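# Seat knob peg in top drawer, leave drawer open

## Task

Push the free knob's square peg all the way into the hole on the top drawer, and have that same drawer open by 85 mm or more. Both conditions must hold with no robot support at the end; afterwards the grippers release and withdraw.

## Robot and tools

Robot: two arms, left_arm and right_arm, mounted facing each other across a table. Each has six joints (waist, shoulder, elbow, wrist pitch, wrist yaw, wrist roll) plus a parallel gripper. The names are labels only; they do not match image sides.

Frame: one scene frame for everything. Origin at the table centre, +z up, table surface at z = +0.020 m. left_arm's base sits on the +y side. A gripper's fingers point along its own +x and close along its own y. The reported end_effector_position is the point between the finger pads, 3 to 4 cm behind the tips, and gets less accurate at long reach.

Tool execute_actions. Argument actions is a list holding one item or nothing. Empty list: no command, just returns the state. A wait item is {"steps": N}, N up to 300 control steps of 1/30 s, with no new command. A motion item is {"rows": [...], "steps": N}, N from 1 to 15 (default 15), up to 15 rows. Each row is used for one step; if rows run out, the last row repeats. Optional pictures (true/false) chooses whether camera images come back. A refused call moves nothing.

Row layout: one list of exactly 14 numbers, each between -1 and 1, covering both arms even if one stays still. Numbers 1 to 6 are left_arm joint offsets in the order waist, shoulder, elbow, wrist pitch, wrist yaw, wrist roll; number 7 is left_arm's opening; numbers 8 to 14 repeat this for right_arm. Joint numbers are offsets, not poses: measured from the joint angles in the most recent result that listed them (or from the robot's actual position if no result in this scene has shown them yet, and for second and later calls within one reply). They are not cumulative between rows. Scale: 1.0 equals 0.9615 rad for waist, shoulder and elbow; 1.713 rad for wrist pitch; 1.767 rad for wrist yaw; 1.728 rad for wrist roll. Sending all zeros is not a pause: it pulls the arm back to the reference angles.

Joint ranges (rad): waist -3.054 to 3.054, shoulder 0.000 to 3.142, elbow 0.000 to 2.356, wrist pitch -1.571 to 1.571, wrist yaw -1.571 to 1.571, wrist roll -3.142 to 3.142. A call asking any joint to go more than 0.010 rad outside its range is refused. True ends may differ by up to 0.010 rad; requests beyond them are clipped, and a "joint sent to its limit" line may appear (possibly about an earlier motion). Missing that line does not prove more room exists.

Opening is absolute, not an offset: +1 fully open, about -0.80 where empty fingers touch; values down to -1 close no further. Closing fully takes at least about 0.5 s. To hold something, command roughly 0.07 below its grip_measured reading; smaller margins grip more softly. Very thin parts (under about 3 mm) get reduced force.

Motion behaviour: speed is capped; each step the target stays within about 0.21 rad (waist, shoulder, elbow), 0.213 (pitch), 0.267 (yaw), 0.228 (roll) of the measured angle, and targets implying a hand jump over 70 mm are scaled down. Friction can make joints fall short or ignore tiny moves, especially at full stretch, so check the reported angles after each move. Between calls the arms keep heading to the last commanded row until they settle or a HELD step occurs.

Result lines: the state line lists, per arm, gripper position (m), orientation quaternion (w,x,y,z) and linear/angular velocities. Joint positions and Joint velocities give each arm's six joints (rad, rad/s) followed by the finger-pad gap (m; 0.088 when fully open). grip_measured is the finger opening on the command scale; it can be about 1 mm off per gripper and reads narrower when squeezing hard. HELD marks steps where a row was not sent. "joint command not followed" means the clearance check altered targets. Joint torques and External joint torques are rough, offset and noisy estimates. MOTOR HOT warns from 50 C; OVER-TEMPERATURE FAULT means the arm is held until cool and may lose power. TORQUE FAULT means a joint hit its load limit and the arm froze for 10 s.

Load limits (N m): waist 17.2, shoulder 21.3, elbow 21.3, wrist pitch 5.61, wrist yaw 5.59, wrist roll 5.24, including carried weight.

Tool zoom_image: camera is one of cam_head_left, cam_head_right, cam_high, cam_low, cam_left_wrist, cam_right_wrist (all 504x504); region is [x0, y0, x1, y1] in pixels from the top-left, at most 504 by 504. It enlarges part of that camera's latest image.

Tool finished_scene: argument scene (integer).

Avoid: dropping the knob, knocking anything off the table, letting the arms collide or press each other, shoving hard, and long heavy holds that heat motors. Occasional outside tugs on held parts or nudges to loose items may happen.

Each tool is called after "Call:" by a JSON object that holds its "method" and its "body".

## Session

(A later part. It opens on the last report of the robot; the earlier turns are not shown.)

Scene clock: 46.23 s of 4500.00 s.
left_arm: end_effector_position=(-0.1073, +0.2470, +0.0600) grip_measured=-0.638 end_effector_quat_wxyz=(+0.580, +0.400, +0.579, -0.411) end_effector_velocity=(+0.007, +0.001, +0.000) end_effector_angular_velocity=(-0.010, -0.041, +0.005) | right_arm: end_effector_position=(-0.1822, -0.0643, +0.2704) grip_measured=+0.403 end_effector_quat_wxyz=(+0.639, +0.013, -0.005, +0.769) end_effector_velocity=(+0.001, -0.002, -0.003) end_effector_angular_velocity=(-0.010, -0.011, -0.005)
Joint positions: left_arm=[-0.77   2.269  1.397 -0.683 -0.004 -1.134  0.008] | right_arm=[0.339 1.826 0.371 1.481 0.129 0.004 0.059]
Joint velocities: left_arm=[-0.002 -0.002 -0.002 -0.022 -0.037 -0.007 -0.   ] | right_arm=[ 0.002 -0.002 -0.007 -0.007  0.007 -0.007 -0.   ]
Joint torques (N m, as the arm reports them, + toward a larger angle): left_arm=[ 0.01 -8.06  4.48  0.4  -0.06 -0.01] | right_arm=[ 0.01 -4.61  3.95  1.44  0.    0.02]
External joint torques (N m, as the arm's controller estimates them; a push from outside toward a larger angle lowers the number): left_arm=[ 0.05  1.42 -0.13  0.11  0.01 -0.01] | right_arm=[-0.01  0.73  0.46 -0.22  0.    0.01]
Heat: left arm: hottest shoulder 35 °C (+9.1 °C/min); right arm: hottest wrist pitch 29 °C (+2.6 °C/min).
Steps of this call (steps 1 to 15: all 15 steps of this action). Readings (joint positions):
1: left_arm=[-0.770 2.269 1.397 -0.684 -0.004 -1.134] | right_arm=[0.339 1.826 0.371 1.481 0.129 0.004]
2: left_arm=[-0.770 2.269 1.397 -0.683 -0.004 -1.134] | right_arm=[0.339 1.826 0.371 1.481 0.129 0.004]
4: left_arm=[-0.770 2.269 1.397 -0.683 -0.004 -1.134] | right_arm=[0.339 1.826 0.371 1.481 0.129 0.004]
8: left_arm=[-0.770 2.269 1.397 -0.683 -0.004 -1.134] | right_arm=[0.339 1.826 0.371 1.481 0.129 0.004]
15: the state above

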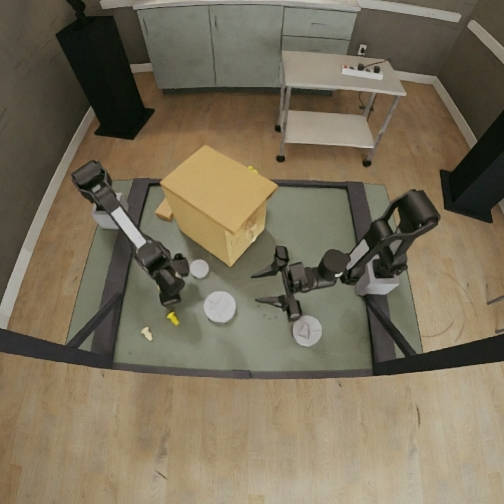

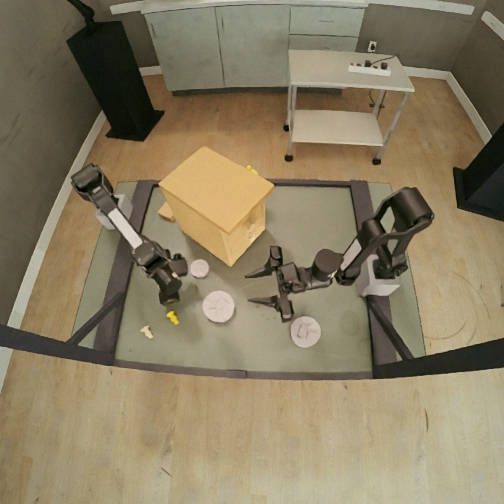

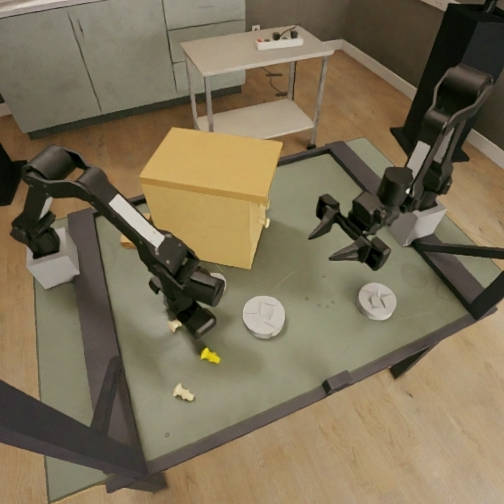

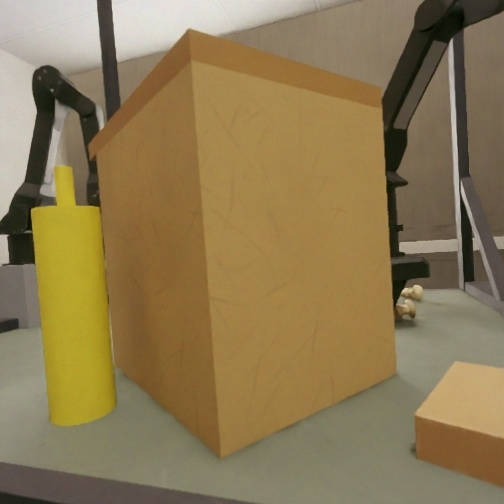

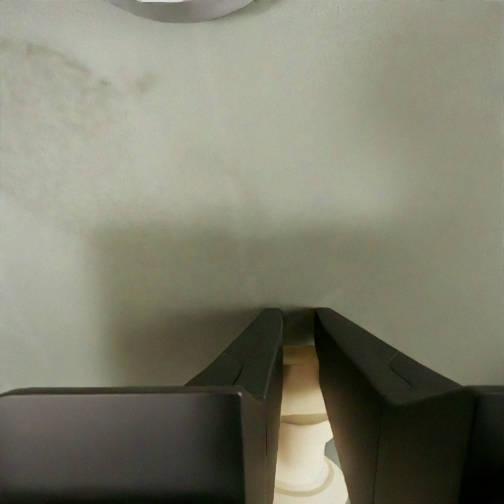

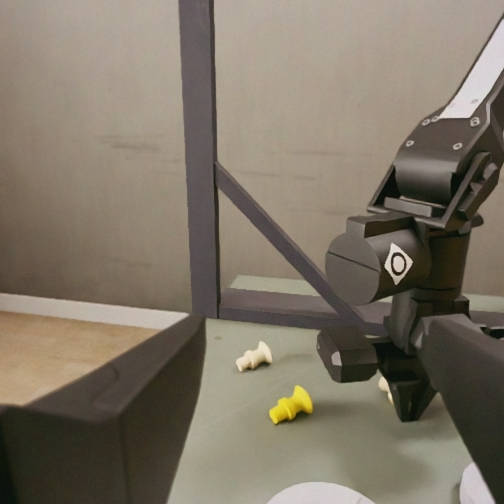

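Call:
{"method": "execute_actions", "body": {"actions": [{"rows":[[0,-0.05,0.03,-0.045,0,0,-0.7,-0.1,0,0.1,0,-0.075,0,0.4],[0,-0.05,0.03,-0.045,0,0,-0.7,-0.1,0,0.1,0,-0.075,0,0.4],[0,-0.1,0.08,-0.1,0,0,-0.7,-0.1,0,0.1,0,-0.075,0,0.4],[0,-0.1,0.08,-0.1,0,0,-0.7,-0.1,0,0.1,0,-0.075,0,0.4],[-0.05,-0.1,0.2,-0.17,0,0.2,-0.7,-0.1,0.1,0.2,0,-0.075,0,0.4],[-0.05,-0.1,0.2,-0.17,0,0.2,-0.7,-0.1,0.1,0.2,0,-0.075,0,0.4],[-0.125,0.181,0.745,-0.318,0,0.93,-0.7,-0.155,0.35,0.4,-0.1,-0.075,0,0.4]]}], "pictures": false}}

Call:
{"method": "execute_actions", "body": {"actions": [{"steps":22}], "pictures": false}}

Call:
{"method": "execute_actions", "body": {"actions": [{"rows":[[0,0,0,0,0,0.94,-0.7,0,0.33,0.54,-0.185,0,0,0.4]]}], "pictures": false}}

Call:
{"method": "execute_actions", "body": {"actions": [{"steps":20}]}}

Scene clock: 65.93 s of 4500.00 s.
left_arm: end_effector_position=(-0.1837, +0.2541, +0.1217) grip_measured=-0.638 end_effector_quat_wxyz=(+0.371, +0.633, +0.373, -0.568) end_effector_velocity=(-0.263, -0.202, +0.263) end_effector_angular_velocity=(-0.580, +1.023, -1.864) | right_arm: end_effector_position=(-0.1587, +0.0280, +0.2087) grip_measured=+0.403 end_effector_quat_wxyz=(+0.645, -0.040, +0.037, +0.762) end_effector_velocity=(-0.008, +0.006, -0.066) end_effector_angular_velocity=(-0.151, -0.027, +0.049)
Joint positions: left_arm=[-0.902  2.448  1.989 -1.202 -0.005 -0.455  0.008] | right_arm=[0.192 2.153 0.729 1.313 0.001 0.004 0.059]
Joint velocities: left_arm=[-0.002  0.061  1.272 -0.037 -0.007  1.868  0.   ] | right_arm=[-0.002  0.159  0.056 -0.051 -0.051 -0.007 -0.   ]
Joint torques (N m, as the arm reports them, + toward a larger angle): left_arm=[  1.24 -10.71   7.63  -0.22   0.01   0.11] | right_arm=[-0.08 -7.29  6.51  1.72 -0.15  0.02]
External joint torques (N m, as the arm's controller estimates them; a push from outside toward a larger angle lowers the number): left_arm=[ 0.25  2.2   1.76 -0.06  0.13  0.13] | right_arm=[-0.26  1.73  2.01 -0.32 -0.12  0.01]
Heat: left arm: hottest shoulder 37 °C (+9.0 °C/min); right arm: hottest shoulder 29 °C (+1.0 °C/min).
Steps of this call (steps 1 to 15: the robot went on to your last target; steps 16 to 90: nothing new was sent; then 16.20 s passed at rest; steps 91 to 105: all 15 steps of this action). Readings (joint positions):
91: left_arm=[-0.770 2.267 1.400 -0.692 -0.004 -1.134] | right_arm=[0.330 1.826 0.379 1.480 0.101 0.004]
92: left_arm=[-0.770 2.264 1.405 -0.715 -0.004 -1.134] | right_arm=[0.309 1.827 0.395 1.476 0.066 0.004]
94: left_arm=[-0.770 2.245 1.425 -0.786 -0.004 -1.134] | right_arm=[0.271 1.827 0.433 1.479 0.035 0.004]
98: left_arm=[-0.808 2.273 1.609 -0.990 -0.006 -0.899] | right_arm=[0.235 1.931 0.582 1.424 0.005 0.004]
105: the state above

Scene clock: 66.67 s of 4500.00 s.
left_arm: end_effector_position=(-0.2017, +0.2332, +0.1570) grip_measured=-0.638 end_effector_quat_wxyz=(+0.076, +0.699, +0.065, -0.708) end_effector_velocity=(+0.000, +0.003, +0.000) end_effector_angular_velocity=(+0.010, -0.002, -0.039) | right_arm: end_effector_position=(-0.1597, +0.0325, +0.2123) grip_measured=+0.403 end_effector_quat_wxyz=(+0.645, -0.036, +0.033, +0.763) end_effector_velocity=(-0.002, -0.003, -0.008) end_effector_angular_velocity=(-0.028, -0.025, +0.022)
Joint positions: left_arm=[-0.89   2.435  2.11  -1.226 -0.005  0.466  0.008] | right_arm=[ 0.192  2.156  0.748  1.311 -0.001  0.004  0.059]
Joint velocities: left_arm=[-0.002 -0.002 -0.002 -0.007  0.007  0.037 -0.   ] | right_arm=[-0.002  0.002 -0.007 -0.022 -0.022 -0.022 -0.   ]
Joint torques (N m, as the arm reports them, + toward a larger angle): left_arm=[ 0.   -8.83  6.15  0.33  0.12  0.09] | right_arm=[-0.16 -6.22  5.2   1.36 -0.12  0.02]
External joint torques (N m, as the arm's controller estimates them; a push from outside toward a larger angle lowers the number): left_arm=[ 0.03  2.5   0.49 -0.03  0.1   0.09] | right_arm=[-0.18  1.4   1.53 -0.28 -0.12  0.01]
Heat: left arm: hottest shoulder 37 °C (+9.1 °C/min); right arm: hottest shoulder 29 °C (+1.0 °C/min).
Steps of this call (steps 1 to 22: the robot went on to your last target). Readings (joint positions):
1: left_arm=[-0.901 2.448 2.026 -1.205 -0.005 -0.392] | right_arm=[0.192 2.156 0.732 1.313 -0.000 0.004]
2: left_arm=[-0.899 2.446 2.057 -1.210 -0.005 -0.328] | right_arm=[0.192 2.156 0.735 1.313 -0.001 0.004]
4: left_arm=[-0.894 2.434 2.095 -1.214 -0.005 -0.202] | right_arm=[0.192 2.156 0.743 1.313 -0.001 0.004]
8: left_arm=[-0.890 2.431 2.110 -1.223 -0.005 0.050] | right_arm=[0.192 2.156 0.748 1.312 -0.001 0.004]
22: the state above

Scene clock: 67.17 s of 4500.00 s.
left_arm: end_effector_position=(-0.2017, +0.2332, +0.1570) grip_measured=-0.638 end_effector_quat_wxyz=(-0.247, +0.658, -0.261, -0.662) end_effector_velocity=(+0.003, -0.000, -0.002) end_effector_angular_velocity=(-0.033, -0.054, -1.870) | right_arm: end_effector_position=(-0.1765, +0.1325, +0.1573) grip_measured=+0.403 end_effector_quat_wxyz=(+0.643, -0.077, +0.068, +0.759) end_effector_velocity=(-0.002, +0.015, +0.013) end_effector_angular_velocity=(+0.008, -0.004, +0.006)
Joint positions: left_arm=[-0.89   2.435  2.11  -1.226 -0.005  1.4    0.008] | right_arm=[ 0.192  2.471  1.262  1.004 -0.001  0.004  0.059]
Joint velocities: left_arm=[-0.002  0.002 -0.002 -0.007 -0.022  1.868 -0.   ] | right_arm=[-0.002 -0.002  0.071 -0.066 -0.007 -0.007 -0.   ]
Joint torques (N m, as the arm reports them, + toward a larger angle): left_arm=[ 0.1  -9.52  5.73  0.46  0.09  0.1 ] | right_arm=[ 0.01 -8.96  4.98  1.03  0.    0.02]
External joint torques (N m, as the arm's controller estimates them; a push from outside toward a larger angle lowers the number): left_arm=[0.06 1.76 0.13 0.15 0.05 0.11] | right_arm=[ 0.02  0.07  1.07 -0.43  0.    0.02]
Heat: left arm: hottest shoulder 37 °C (+9.1 °C/min); right arm: hottest shoulder 29 °C (+1.0 °C/min).
Steps of this call (steps 1 to 15: all 15 steps of this action). Readings (joint positions):
1: left_arm=[-0.890 2.435 2.110 -1.226 -0.005 0.512] | right_arm=[0.192 2.177 0.767 1.291 -0.001 0.004]
2: left_arm=[-0.890 2.435 2.110 -1.226 -0.005 0.578] | right_arm=[0.192 2.210 0.818 1.240 -0.001 0.004]
4: left_arm=[-0.890 2.435 2.110 -1.226 -0.005 0.704] | right_arm=[0.192 2.306 0.933 1.135 -0.001 0.004]
8: left_arm=[-0.890 2.435 2.110 -1.226 -0.005 0.957] | right_arm=[0.192 2.460 1.132 1.013 -0.001 0.004]
15: the state above

Scene clock: 67.83 s of 4500.00 s.
left_arm: end_effector_position=(-0.2017, +0.2332, +0.1570) grip_measured=-0.638 end_effector_quat_wxyz=(-0.453, +0.537, -0.468, -0.536) end_effector_velocity=(+0.003, -0.000, +0.000) end_effector_angular_velocity=(-0.013, -0.019, -0.009) | right_arm: end_effector_position=(-0.1764, +0.1321, +0.1546) grip_measured=+0.403 end_effector_quat_wxyz=(+0.642, -0.081, +0.071, +0.759) end_effector_velocity=(+0.001, -0.000, -0.001) end_effector_angular_velocity=(+0.003, -0.002, +0.016)
Joint positions: left_arm=[-0.89   2.435  2.11  -1.226 -0.005  2.085  0.008] | right_arm=[ 0.192  2.472  1.263  0.993 -0.001  0.004  0.059]
Joint velocities: left_arm=[-0.002 -0.002 -0.002 -0.007 -0.022  0.007  0.   ] | right_arm=[-0.007  0.002 -0.002  0.007 -0.022 -0.007 -0.   ]
Joint torques (N m, as the arm reports them, + toward a larger angle): left_arm=[ 0.03 -9.41  5.62  0.37  0.07  0.13] | right_arm=[ 0.   -8.99  5.74  1.53  0.    0.02]
External joint torques (N m, as the arm's controller estimates them; a push from outside toward a larger angle lowers the number): left_arm=[ 0.01  1.93 -0.01  0.07  0.02  0.13] | right_arm=[ 0.04  1.29  1.12 -0.16  0.    0.01]
Heat: left arm: hottest shoulder 38 °C (+10.0 °C/min); right arm: hottest shoulder 29 °C (+1.0 °C/min).
Steps of this call (steps 1 to 20: the robot went on to your last target). Readings (joint positions):
1: left_arm=[-0.890 2.435 2.110 -1.226 -0.005 1.463] | right_arm=[0.192 2.471 1.263 1.001 -0.001 0.004]
2: left_arm=[-0.890 2.435 2.110 -1.226 -0.005 1.526] | right_arm=[0.192 2.471 1.263 0.997 -0.001 0.004]
4: left_arm=[-0.890 2.435 2.110 -1.226 -0.005 1.652] | right_arm=[0.192 2.472 1.263 0.993 -0.001 0.004]
8: left_arm=[-0.890 2.435 2.110 -1.226 -0.005 1.905] | right_arm=[0.192 2.472 1.263 0.993 -0.001 0.004]
20: the state above

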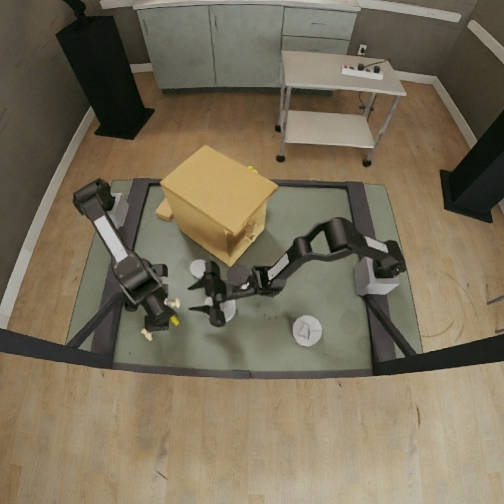

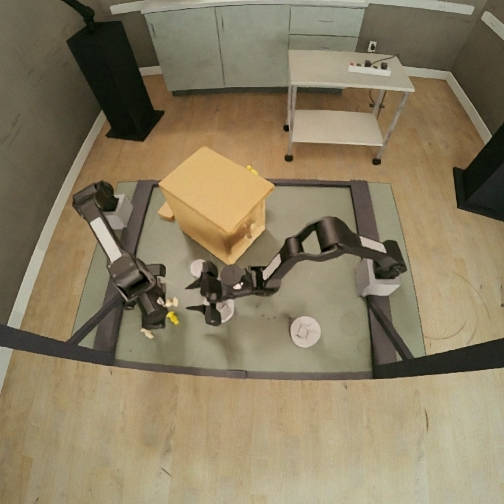

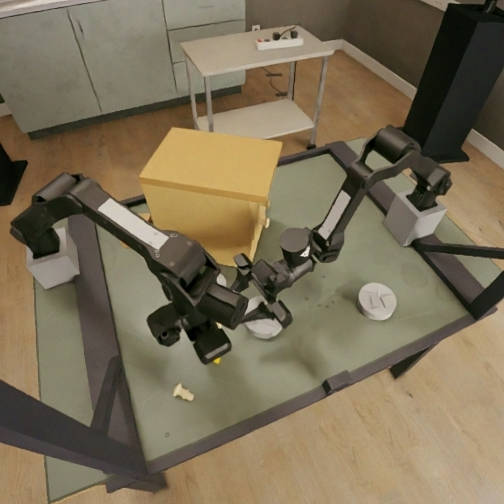

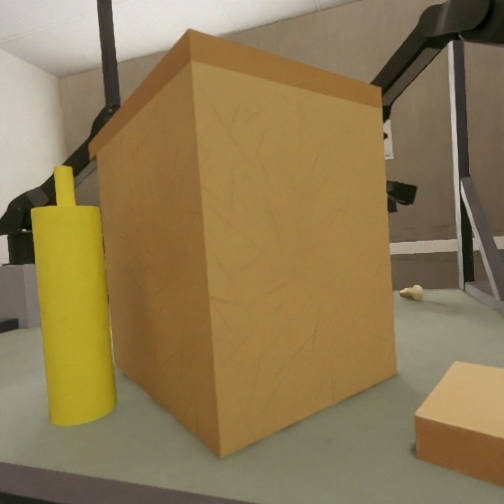

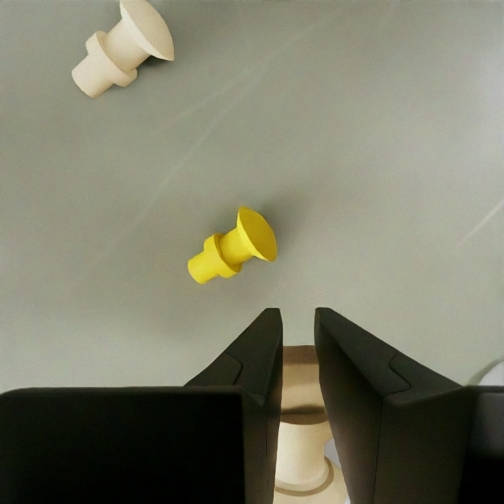

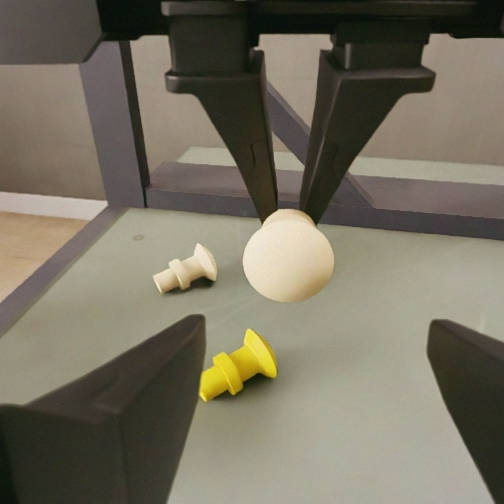

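Call:
{"method": "execute_actions", "body": {"actions": [{"rows":[[0,0,0,0,0,0,-0.7,0.01,0.03,0.09,-0.03,0,0,0.4],[0,0,0,0,0,0,-0.7,0.01,0.06,0.17,-0.055,0,0,0.4]]}]}}

Scene clock: 101.60 s of 4500.00 s.
left_arm: end_effector_position=(-0.2016, +0.2338, +0.1558) grip_measured=-0.638 end_effector_quat_wxyz=(-0.455, +0.536, -0.468, -0.536) end_effector_velocity=(+0.002, +0.001, +0.000) end_effector_angular_velocity=(-0.001, -0.010, -0.010) | right_arm: end_effector_position=(-0.1853, +0.1602, +0.1634) grip_measured=+0.403 end_effector_quat_wxyz=(+0.640, -0.076, +0.067, +0.762) end_effector_velocity=(-0.001, -0.003, -0.018) end_effector_angular_velocity=(-0.036, -0.009, +0.021)
Joint positions: left_arm=[-0.891  2.435  2.105 -1.223 -0.004  2.088  0.008] | right_arm=[ 0.198  2.52   1.416  0.901 -0.001  0.004  0.059]
Joint velocities: left_arm=[-0.002 -0.002 -0.002 -0.007 -0.007  0.007 -0.   ] | right_arm=[-0.002  0.027 -0.002 -0.007 -0.022 -0.007  0.   ]
Joint torques (N m, as the arm reports them, + toward a larger angle): left_arm=[ 0.04 -9.61  6.22  0.21  0.02 -0.09] | right_arm=[ 0.23 -8.78  7.01  1.39 -0.01  0.02]
External joint torques (N m, as the arm's controller estimates them; a push from outside toward a larger angle lowers the number): left_arm=[ 0.1   1.67  0.66 -0.05 -0.03 -0.09] | right_arm=[ 0.23  2.38  1.83 -0.34  0.    0.01]
Heat: left arm: hottest shoulder 43 °C (+9.0 °C/min); right arm: hottest shoulder 36 °C (+7.0 °C/min).
Steps of this call (steps 1 to 30: the robot went on to your last target; steps 31 to 110: nothing new was sent; then 29.60 s passed at rest; steps 111 to 125: all 15 steps of this action). Readings (joint positions):
111: left_arm=[-0.891 2.435 2.105 -1.223 -0.004 2.089] | right_arm=[0.192 2.474 1.271 0.986 -0.001 0.004]
112: left_arm=[-0.891 2.435 2.105 -1.223 -0.004 2.089] | right_arm=[0.192 2.484 1.298 0.962 -0.001 0.004]
114: left_arm=[-0.891 2.435 2.105 -1.223 -0.004 2.089] | right_arm=[0.194 2.508 1.364 0.929 -0.001 0.004]
118: left_arm=[-0.891 2.435 2.105 -1.223 -0.004 2.088] | right_arm=[0.198 2.515 1.408 0.910 -0.001 0.004]
125: the state above

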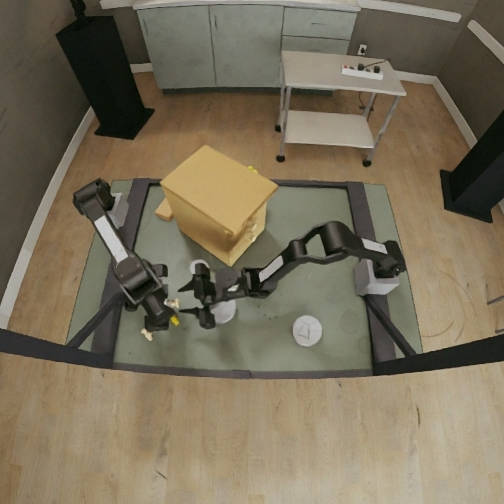

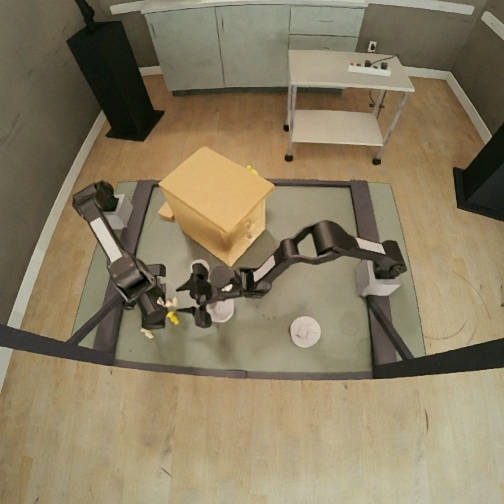

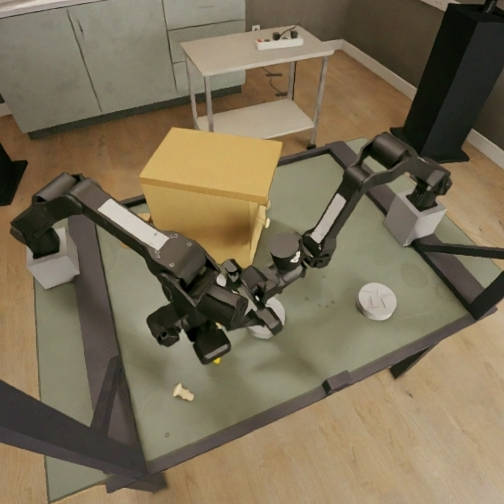

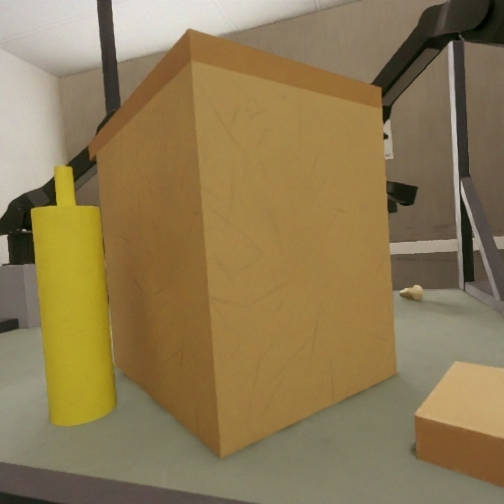

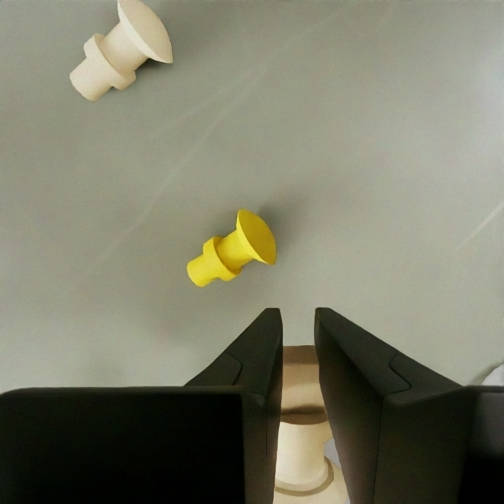

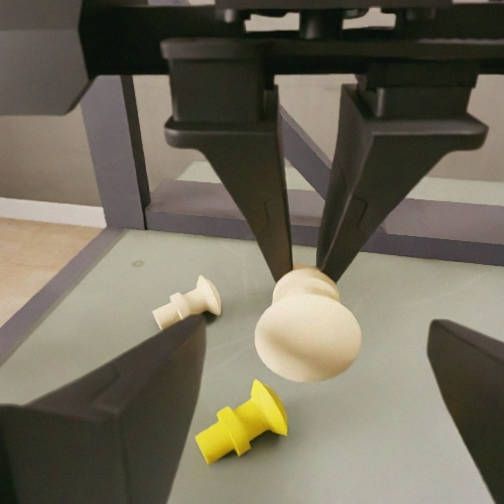

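Call:
{"method": "execute_actions", "body": {"actions": [{"rows":[[0,0,0,0,0,0,-0.7,0.011,0.05,0.09,-0.027,0,0,0.2]]}]}}

Scene clock: 104.87 s of 4500.00 s.
left_arm: end_effector_position=(-0.2016, +0.2338, +0.1558) grip_measured=-0.638 end_effector_quat_wxyz=(-0.455, +0.536, -0.468, -0.536) end_effector_velocity=(+0.000, +0.003, +0.000) end_effector_angular_velocity=(+0.010, -0.001, +0.005) | right_arm: end_effector_position=(-0.1929, +0.1713, +0.1598) grip_measured=+0.204 end_effector_quat_wxyz=(+0.636, -0.079, +0.069, +0.764) end_effector_velocity=(+0.001, -0.001, -0.001) end_effector_angular_velocity=(-0.004, -0.021, +0.009)
Joint positions: left_arm=[-0.891  2.435  2.105 -1.223 -0.004  2.088  0.008] | right_arm=[ 0.207  2.558  1.49   0.857 -0.001  0.004  0.049]
Joint velocities: left_arm=[-0.002 -0.002 -0.002 -0.007  0.007 -0.007 -0.   ] | right_arm=[-0.002 -0.002 -0.002 -0.007 -0.007 -0.022 -0.   ]
Joint torques (N m, as the arm reports them, + toward a larger angle): left_arm=[-0.08 -9.51  5.69  0.37  0.09 -0.03] | right_arm=[ 0.2  -8.95  7.26  1.36  0.    0.02]
External joint torques (N m, as the arm's controller estimates them; a push from outside toward a larger angle lowers the number): left_arm=[-0.06  1.86  0.01  0.06  0.04 -0.03] | right_arm=[ 0.18  2.24  2.09 -0.32  0.    0.01]
Heat: left arm: hottest shoulder 43 °C (+8.1 °C/min); right arm: hottest shoulder 37 °C (+8.1 °C/min).
Steps of this call (steps 1 to 15: the robot went on to your last target; steps 16 to 83: nothing new was sent; steps 84 to 98: all 15 steps of this action). Readings (joint positions):
84: left_arm=[-0.891 2.435 2.105 -1.223 -0.004 2.088] | right_arm=[0.199 2.526 1.424 0.893 -0.001 0.004]
85: left_arm=[-0.891 2.435 2.105 -1.223 -0.004 2.088] | right_arm=[0.200 2.535 1.445 0.880 -0.001 0.004]
87: left_arm=[-0.891 2.435 2.105 -1.223 -0.004 2.088] | right_arm=[0.202 2.549 1.473 0.868 -0.001 0.004]
91: left_arm=[-0.891 2.435 2.105 -1.223 -0.004 2.088] | right_arm=[0.207 2.556 1.487 0.859 -0.001 0.004]
98: the state above

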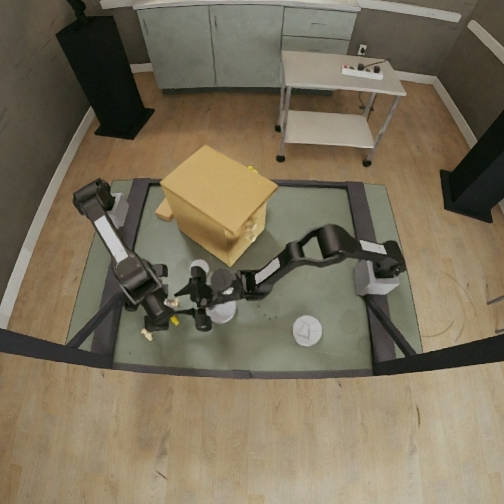

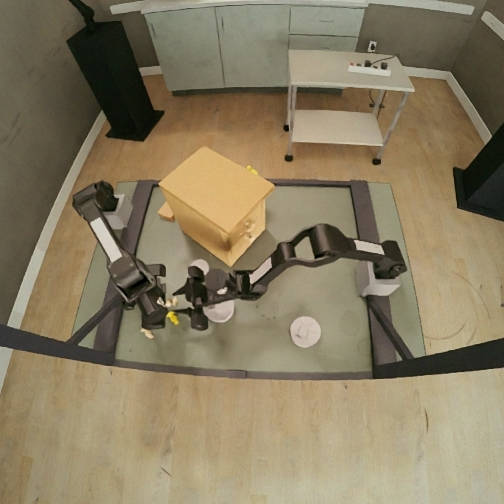

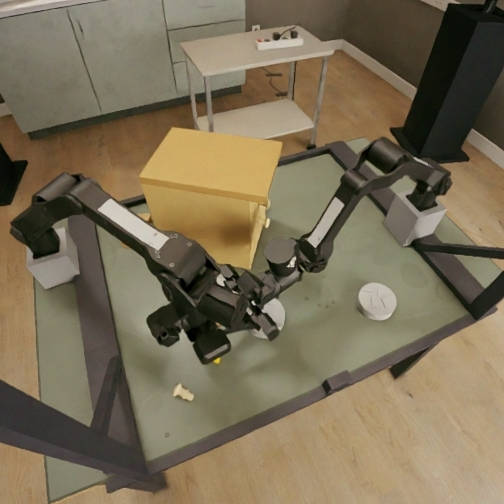

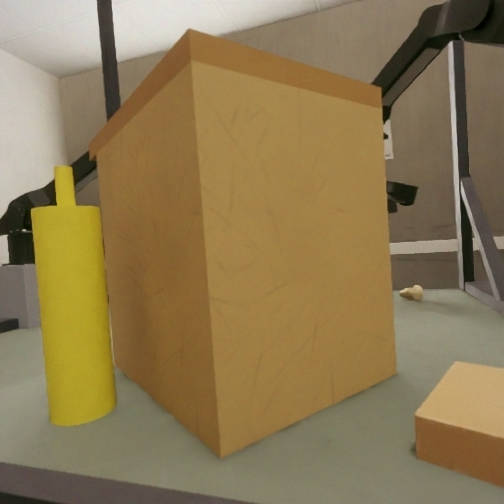

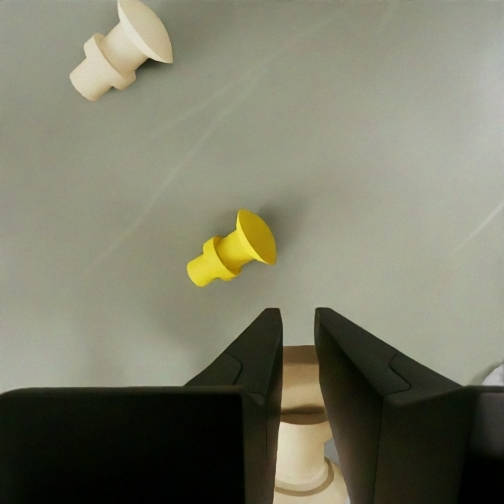

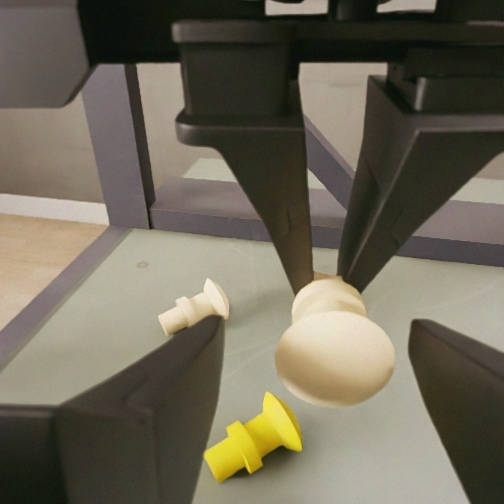

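Call:
{"method": "execute_actions", "body": {"actions": [{"rows":[[0,0,0,0,0,0,-0.7,-0.007,0,0.008,0,0,0,0.1],[0,0,0,0,0,0,-0.7,-0.007,0,0.008,0,0,0,0.1],[0,0,0,0,0,0,-0.7,-0.007,0,0.008,0,0,0,0],[0,0,0,0,0,0,-0.7,-0.007,0,0.008,0,0,0,-0.1],[0,0,0,0,0,0,-0.7,-0.007,0,0.008,0,0,0,-0.2],[0,0,0,0,0,0,-0.7,-0.007,0,0.008,0,0,0,-0.3],[0,0,0,0,0,0,-0.7,-0.007,0,0.008,0,0,0,-0.42]]}]}}

Scene clock: 116.40 s of 4500.00 s.
left_arm: end_effector_position=(-0.2017, +0.2342, +0.1558) grip_measured=-0.638 end_effector_quat_wxyz=(-0.455, +0.536, -0.468, -0.536) end_effector_velocity=(+0.001, +0.001, +0.002) end_effector_angular_velocity=(-0.004, -0.006, +0.020) | right_arm: end_effector_position=(-0.1900, +0.1718, +0.1597) grip_measured=-0.323 end_effector_quat_wxyz=(+0.638, -0.079, +0.069, +0.763) end_effector_velocity=(-0.000, -0.002, -0.003) end_effector_angular_velocity=(-0.008, -0.025, -0.000)
Joint positions: left_arm=[-0.891  2.435  2.105 -1.223 -0.003  2.088  0.008] | right_arm=[ 0.202  2.558  1.49   0.856 -0.002  0.004  0.023]
Joint velocities: left_arm=[-0.002 -0.002  0.002 -0.007 -0.007 -0.022  0.   ] | right_arm=[ 0.002 -0.002 -0.007 -0.007  0.007 -0.022 -0.   ]
Joint torques (N m, as the arm reports them, + toward a larger angle): left_arm=[ 0.16 -9.43  5.7   0.37  0.09  0.01] | right_arm=[-0.16 -9.94  6.82  1.48  0.04  0.02]
External joint torques (N m, as the arm's controller estimates them; a push from outside toward a larger angle lowers the number): left_arm=[0.16 1.94 0.06 0.09 0.04 0.01] | right_arm=[-0.32  1.24  1.65 -0.2   0.05  0.01]
Heat: left arm: hottest shoulder 45 °C (+9.1 °C/min); right arm: hottest shoulder 38 °C (+9.1 °C/min).
Steps of this call (steps 1 to 15: the robot went on to your last target; steps 16 to 90: nothing new was sent; then 8.03 s passed at rest; steps 91 to 105: all 15 steps of this action). Readings (joint positions):
91: left_arm=[-0.891 2.435 2.105 -1.223 -0.004 2.088] | right_arm=[0.207 2.558 1.490 0.856 -0.001 0.004]
92: left_arm=[-0.891 2.435 2.105 -1.223 -0.004 2.088] | right_arm=[0.207 2.558 1.490 0.856 -0.001 0.004]
94: left_arm=[-0.891 2.435 2.105 -1.223 -0.004 2.088] | right_arm=[0.206 2.558 1.490 0.856 -0.001 0.004]
98: left_arm=[-0.891 2.435 2.105 -1.223 -0.003 2.088] | right_arm=[0.203 2.558 1.490 0.856 0.000 0.004]
105: the state above

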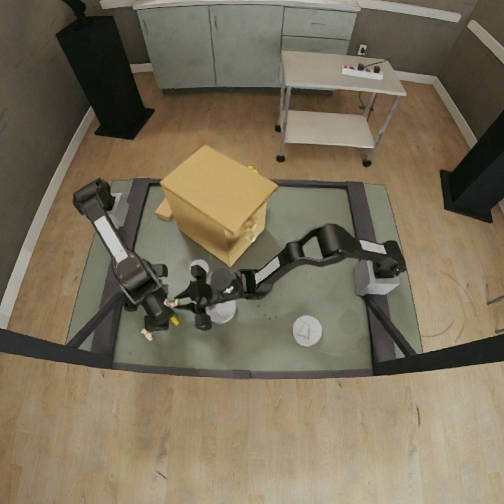

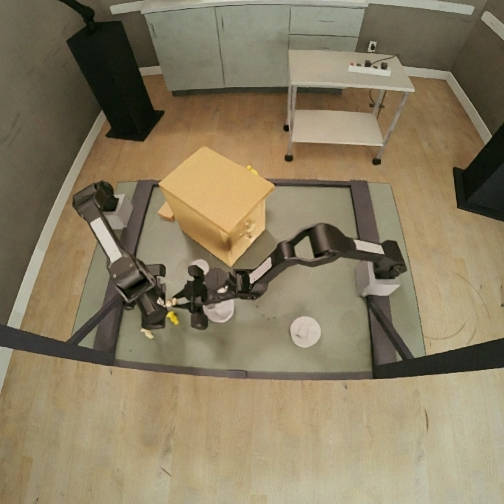

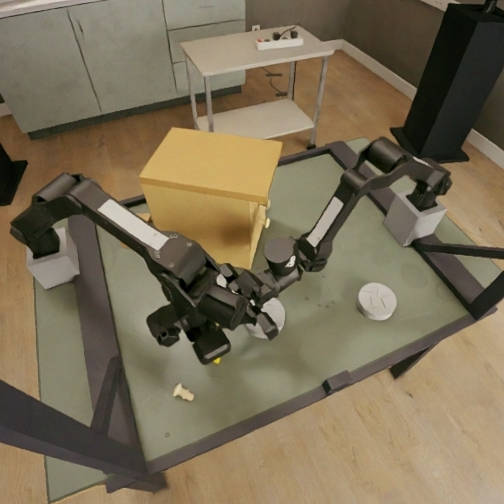

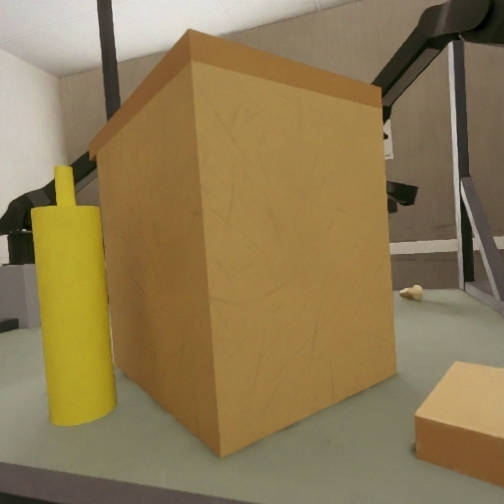

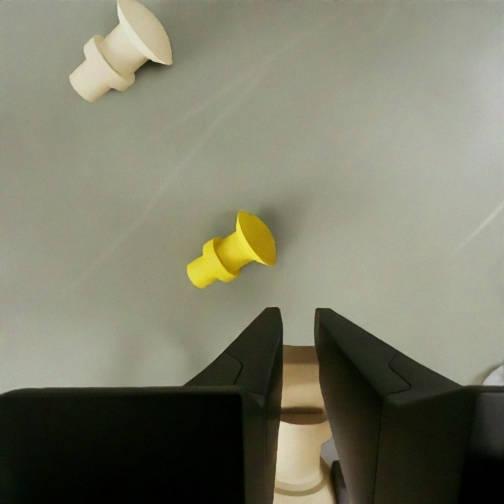

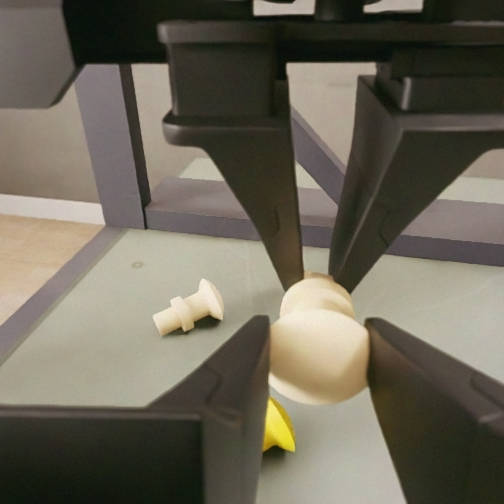

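Call:
{"method": "execute_actions", "body": {"actions": [{"rows":[[0,0,0,0,0,0,-0.1,0,0,0,0,0,0,-0.45]],"steps":10}], "pictures": false}}

Call:
{"method": "execute_actions", "body": {"actions": [{"rows":[[0,0,0,0,0,0,-0.1,0,-0.03,-0.05,0.015,0,0,-0.45],[0,0,0,0,0,0,-0.1,0,-0.06,-0.1,0.03,0,0,-0.45],[0,0,0,0,0,0,-0.1,0,-0.09,-0.15,0.045,0,0,-0.45],[0,0,0,0,0,0,-0.1,0,-0.12,-0.2,0.06,0,0,-0.45],[0,0,0,0,0,0,-0.1,0,-0.15,-0.27,0.075,0,0,-0.45],[0,0,0,0,0,0,-0.1,0,-0.2,-0.36,0.09,0,0,-0.45]]}], "pictures": false}}

Call:
{"method": "execute_actions", "body": {"actions": [{"rows":[[0,-0.4,-0.3,0.05,0,0,-0.1,0,-0.36,-0.45,0.15,0,0,-0.45]]}], "pictures": false}}

Call:
{"method": "execute_actions", "body": {"actions": [{"rows":[[0,-0.6,-0.5,0.1,0,-0.5,-0.1,0.1,-0.3,-0.45,0.15,0,0,-0.45]]}]}}

Scene clock: 127.30 s of 4500.00 s.
left_arm: end_effector_position=(-0.2017, +0.2342, +0.1558) grip_measured=-0.120 end_effector_quat_wxyz=(-0.455, +0.536, -0.468, -0.536) end_effector_velocity=(+0.002, +0.002, +0.001) end_effector_angular_velocity=(-0.001, -0.010, +0.020) | right_arm: end_effector_position=(-0.1900, +0.1718, +0.1597) grip_measured=-0.323 end_effector_quat_wxyz=(+0.638, -0.079, +0.069, +0.763) end_effector_velocity=(-0.002, -0.001, -0.001) end_effector_angular_velocity=(-0.004, -0.018, +0.024)
Joint positions: left_arm=[-0.891  2.435  2.105 -1.223 -0.003  2.088  0.033] | right_arm=[ 0.202  2.558  1.49   0.856 -0.002  0.004  0.023]
Joint velocities: left_arm=[-0.002 -0.007 -0.007 -0.007 -0.007 -0.022  0.009] | right_arm=[-0.002 -0.002 -0.002 -0.007 -0.022 -0.022 -0.   ]
Joint torques (N m, as the arm reports them, + toward a larger angle): left_arm=[ 0.09 -9.65  5.57  0.4   0.1  -0.02] | right_arm=[-0.03 -9.93  5.92  1.47  0.01  0.02]
External joint torques (N m, as the arm's controller estimates them; a push from outside toward a larger angle lowers the number): left_arm=[ 0.08  1.64 -0.02  0.12  0.05 -0.02] | right_arm=[-0.05  1.34  0.7  -0.23  0.01  0.01]
Heat: left arm: hottest shoulder 45 °C (+7.1 °C/min); right arm: hottest shoulder 40 °C (+11.2 °C/min).
Steps of this call (steps 1 to 15: the robot went on to your last target; steps 16 to 90: nothing new was sent; then 7.57 s passed at rest; steps 91 to 100: all 10 steps of this action). Readings (joint positions):
91: left_arm=[-0.891 2.435 2.105 -1.223 -0.003 2.088] | right_arm=[0.202 2.558 1.490 0.856 -0.002 0.004]
92: left_arm=[-0.891 2.435 2.105 -1.223 -0.003 2.088] | right_arm=[0.202 2.558 1.490 0.856 -0.002 0.004]
94: left_arm=[-0.891 2.435 2.105 -1.223 -0.003 2.088] | right_arm=[0.202 2.558 1.490 0.856 -0.002 0.004]
98: left_arm=[-0.891 2.435 2.105 -1.223 -0.003 2.088] | right_arm=[0.202 2.558 1.490 0.856 -0.002 0.004]
100: the state above

Scene clock: 127.80 s of 4500.00 s.
left_arm: end_effector_position=(-0.2017, +0.2342, +0.1558) grip_measured=-0.103 end_effector_quat_wxyz=(-0.455, +0.536, -0.468, -0.536) end_effector_velocity=(+0.003, +0.002, -0.001) end_effector_angular_velocity=(+0.013, -0.005, +0.010) | right_arm: end_effector_position=(-0.1793, +0.1115, +0.1671) grip_measured=-0.323 end_effector_quat_wxyz=(+0.637, -0.085, +0.074, +0.762) end_effector_velocity=(+0.000, -0.012, -0.003) end_effector_angular_velocity=(-0.017, +0.024, +0.014)
Joint positions: left_arm=[-0.891  2.435  2.105 -1.223 -0.003  2.088  0.034] | right_arm=[ 0.202  2.385  1.155  1.004 -0.002  0.004  0.023]
Joint velocities: left_arm=[ 0.002 -0.002 -0.007 -0.007  0.007 -0.007 -0.   ] | right_arm=[-0.002 -0.022 -0.056  0.022 -0.022  0.022  0.   ]
Joint torques (N m, as the arm reports them, + toward a larger angle): left_arm=[-0.08 -9.51  5.53  0.38  0.07  0.  ] | right_arm=[  0.   -10.32   4.38   1.77   0.     0.02]
External joint torques (N m, as the arm's controller estimates them; a push from outside toward a larger angle lowers the number): left_arm=[-0.22  1.78 -0.07  0.09  0.02  0.  ] | right_arm=[-0.01 -0.63 -0.12  0.1   0.    0.01]
Heat: left arm: hottest shoulder 45 °C (+7.1 °C/min); right arm: hottest shoulder 40 °C (+11.1 °C/min).
Steps of this call (steps 1 to 15: all 15 steps of this action). Readings (joint positions):
1: left_arm=[-0.891 2.435 2.105 -1.223 -0.003 2.088] | right_arm=[0.202 2.557 1.486 0.858 -0.002 0.004]
2: left_arm=[-0.891 2.435 2.105 -1.223 -0.003 2.088] | right_arm=[0.202 2.551 1.470 0.870 -0.002 0.004]
4: left_arm=[-0.891 2.435 2.105 -1.223 -0.003 2.088] | right_arm=[0.202 2.521 1.404 0.902 -0.002 0.004]
8: left_arm=[-0.891 2.435 2.105 -1.223 -0.003 2.088] | right_arm=[0.202 2.424 1.215 0.977 -0.002 0.004]
15: the state above

Scene clock: 128.30 s of 4500.00 s.
left_arm: end_effector_position=(-0.1730, +0.2567, +0.2556) grip_measured=-0.103 end_effector_quat_wxyz=(-0.382, +0.518, -0.536, -0.546) end_effector_velocity=(+0.030, +0.023, -0.087) end_effector_angular_velocity=(+0.166, -0.221, +0.006) | right_arm: end_effector_position=(-0.1643, +0.0276, +0.2435) grip_measured=-0.323 end_effector_quat_wxyz=(+0.641, -0.024, +0.023, +0.767) end_effector_velocity=(+0.001, -0.003, +0.003) end_effector_angular_velocity=(+0.023, -0.003, +0.005)
Joint positions: left_arm=[-0.891  2.039  1.83  -1.14  -0.003  2.088  0.034] | right_arm=[ 0.202  2.047  0.728  1.254 -0.002  0.004  0.023]
Joint velocities: left_arm=[-0.002  0.081 -0.173 -0.022 -0.007 -0.007 -0.   ] | right_arm=[-0.002 -0.002 -0.017  0.037 -0.007 -0.007 -0.   ]
Joint torques (N m, as the arm reports them, + toward a larger angle): left_arm=[-0.08 -7.32  5.74  0.86  0.11 -0.02] | right_arm=[ 0.   -7.32  4.35  1.82 -0.01  0.02]
External joint torques (N m, as the arm's controller estimates them; a push from outside toward a larger angle lowers the number): left_arm=[-0.08  0.94  0.17  0.31  0.07 -0.01] | right_arm=[ 0.    0.62 -0.11  0.04 -0.01  0.01]
Heat: left arm: hottest shoulder 45 °C (+7.1 °C/min); right arm: hottest shoulder 40 °C (+10.2 °C/min).
Steps of this call (steps 1 to 15: all 15 steps of this action). Readings (joint positions):
1: left_arm=[-0.891 2.410 2.073 -1.193 -0.003 2.088] | right_arm=[0.202 2.367 1.132 1.030 -0.002 0.004]
2: left_arm=[-0.891 2.370 2.010 -1.173 -0.003 2.088] | right_arm=[0.202 2.337 1.079 1.079 -0.002 0.004]
4: left_arm=[-0.891 2.279 1.904 -1.172 -0.003 2.088] | right_arm=[0.202 2.251 0.966 1.162 -0.002 0.004]
8: left_arm=[-0.891 2.114 1.841 -1.146 -0.003 2.088] | right_arm=[0.202 2.070 0.788 1.247 -0.002 0.004]
15: the state above

Scene clock: 128.80 s of 4500.00 s.
left_arm: end_effector_position=(-0.1005, +0.3136, +0.3358) grip_measured=-0.103 end_effector_quat_wxyz=(-0.055, +0.552, -0.352, -0.754) end_effector_velocity=(+0.018, +0.014, +0.005) end_effector_angular_velocity=(+0.168, +0.155, +0.416) | right_arm: end_effector_position=(-0.1808, -0.0812, +0.2750) grip_measured=-0.323 end_effector_quat_wxyz=(+0.604, +0.016, -0.010, +0.797) end_effector_velocity=(+0.003, -0.003, -0.003) end_effector_angular_velocity=(+0.003, -0.037, -0.011)
Joint positions: left_arm=[-0.891  1.46   1.372 -0.97  -0.003  1.269  0.034] | right_arm=[ 0.296  1.77   0.303  1.504 -0.004  0.004  0.023]
Joint velocities: left_arm=[-0.002 -0.095 -0.071 -0.007 -0.007 -0.476 -0.   ] | right_arm=[-0.002 -0.002 -0.017  0.007  0.007 -0.037 -0.   ]
Joint torques (N m, as the arm reports them, + toward a larger angle): left_arm=[ 0.15 -3.55  4.18  1.18  0.06 -0.13] | right_arm=[ 0.21 -5.27  3.17  1.76  0.06  0.02]
External joint torques (N m, as the arm's controller estimates them; a push from outside toward a larger angle lowers the number): left_arm=[ 0.19  0.17 -1.12  0.18  0.02 -0.1 ] | right_arm=[ 0.23 -0.41 -0.23  0.12  0.06  0.01]
Heat: left arm: hottest shoulder 45 °C (+7.1 °C/min); right arm: hottest shoulder 40 °C (+10.1 °C/min).
Steps of this call (steps 1 to 15: all 15 steps of this action). Readings (joint positions):
1: left_arm=[-0.891 2.018 1.793 -1.099 -0.003 2.044] | right_arm=[0.206 2.032 0.709 1.275 0.001 0.004]
2: left_arm=[-0.891 1.981 1.729 -1.050 -0.003 1.976] | right_arm=[0.219 2.003 0.664 1.322 0.003 0.004]
4: left_arm=[-0.891 1.887 1.608 -1.019 -0.003 1.851] | right_arm=[0.257 1.911 0.557 1.409 0.001 0.004]
8: left_arm=[-0.891 1.663 1.417 -0.988 -0.003 1.599] | right_arm=[0.296 1.772 0.368 1.493 -0.004 0.004]
15: the state above

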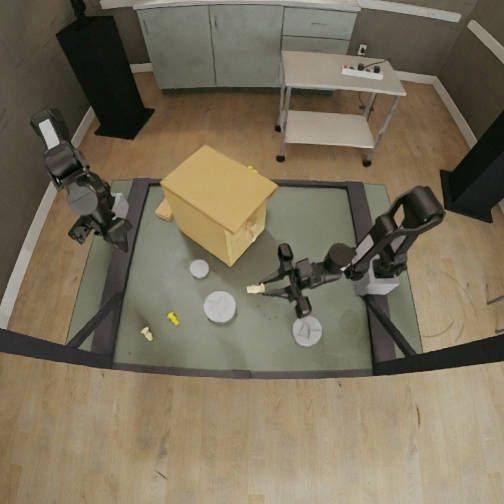

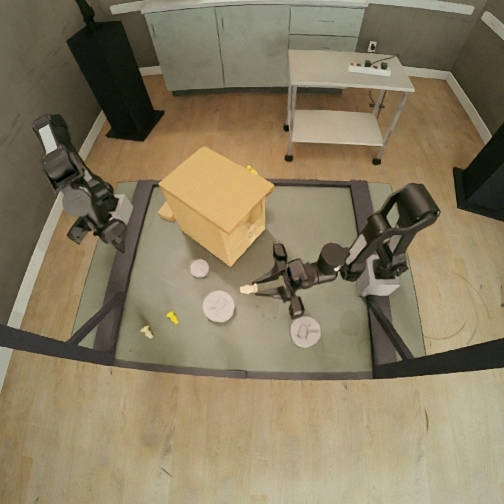

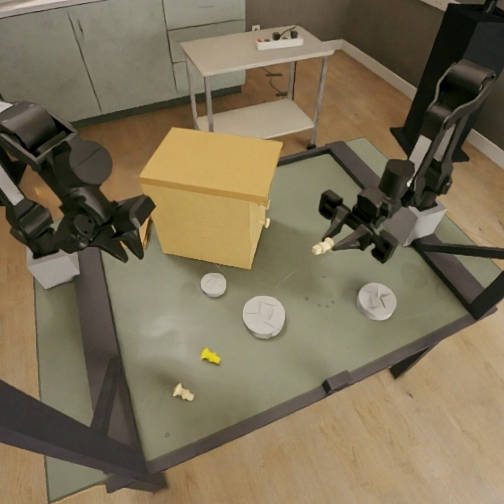

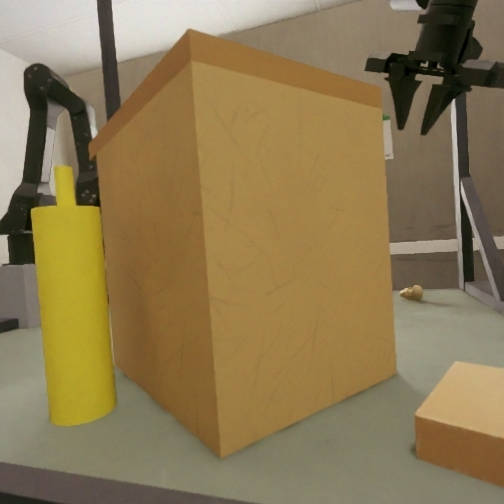

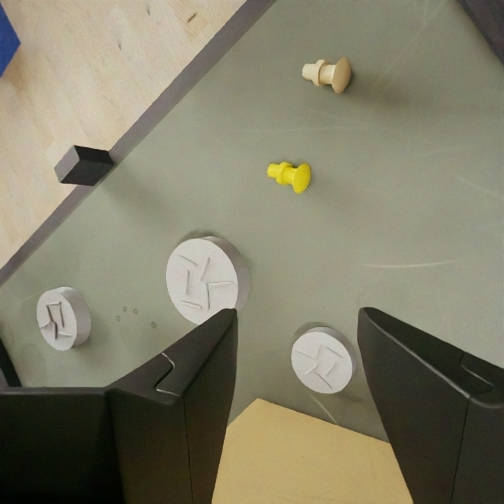

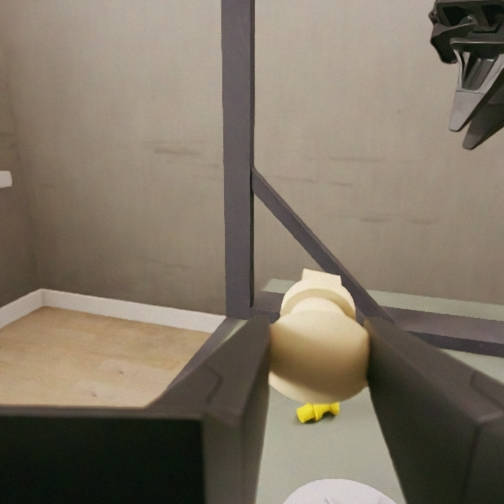

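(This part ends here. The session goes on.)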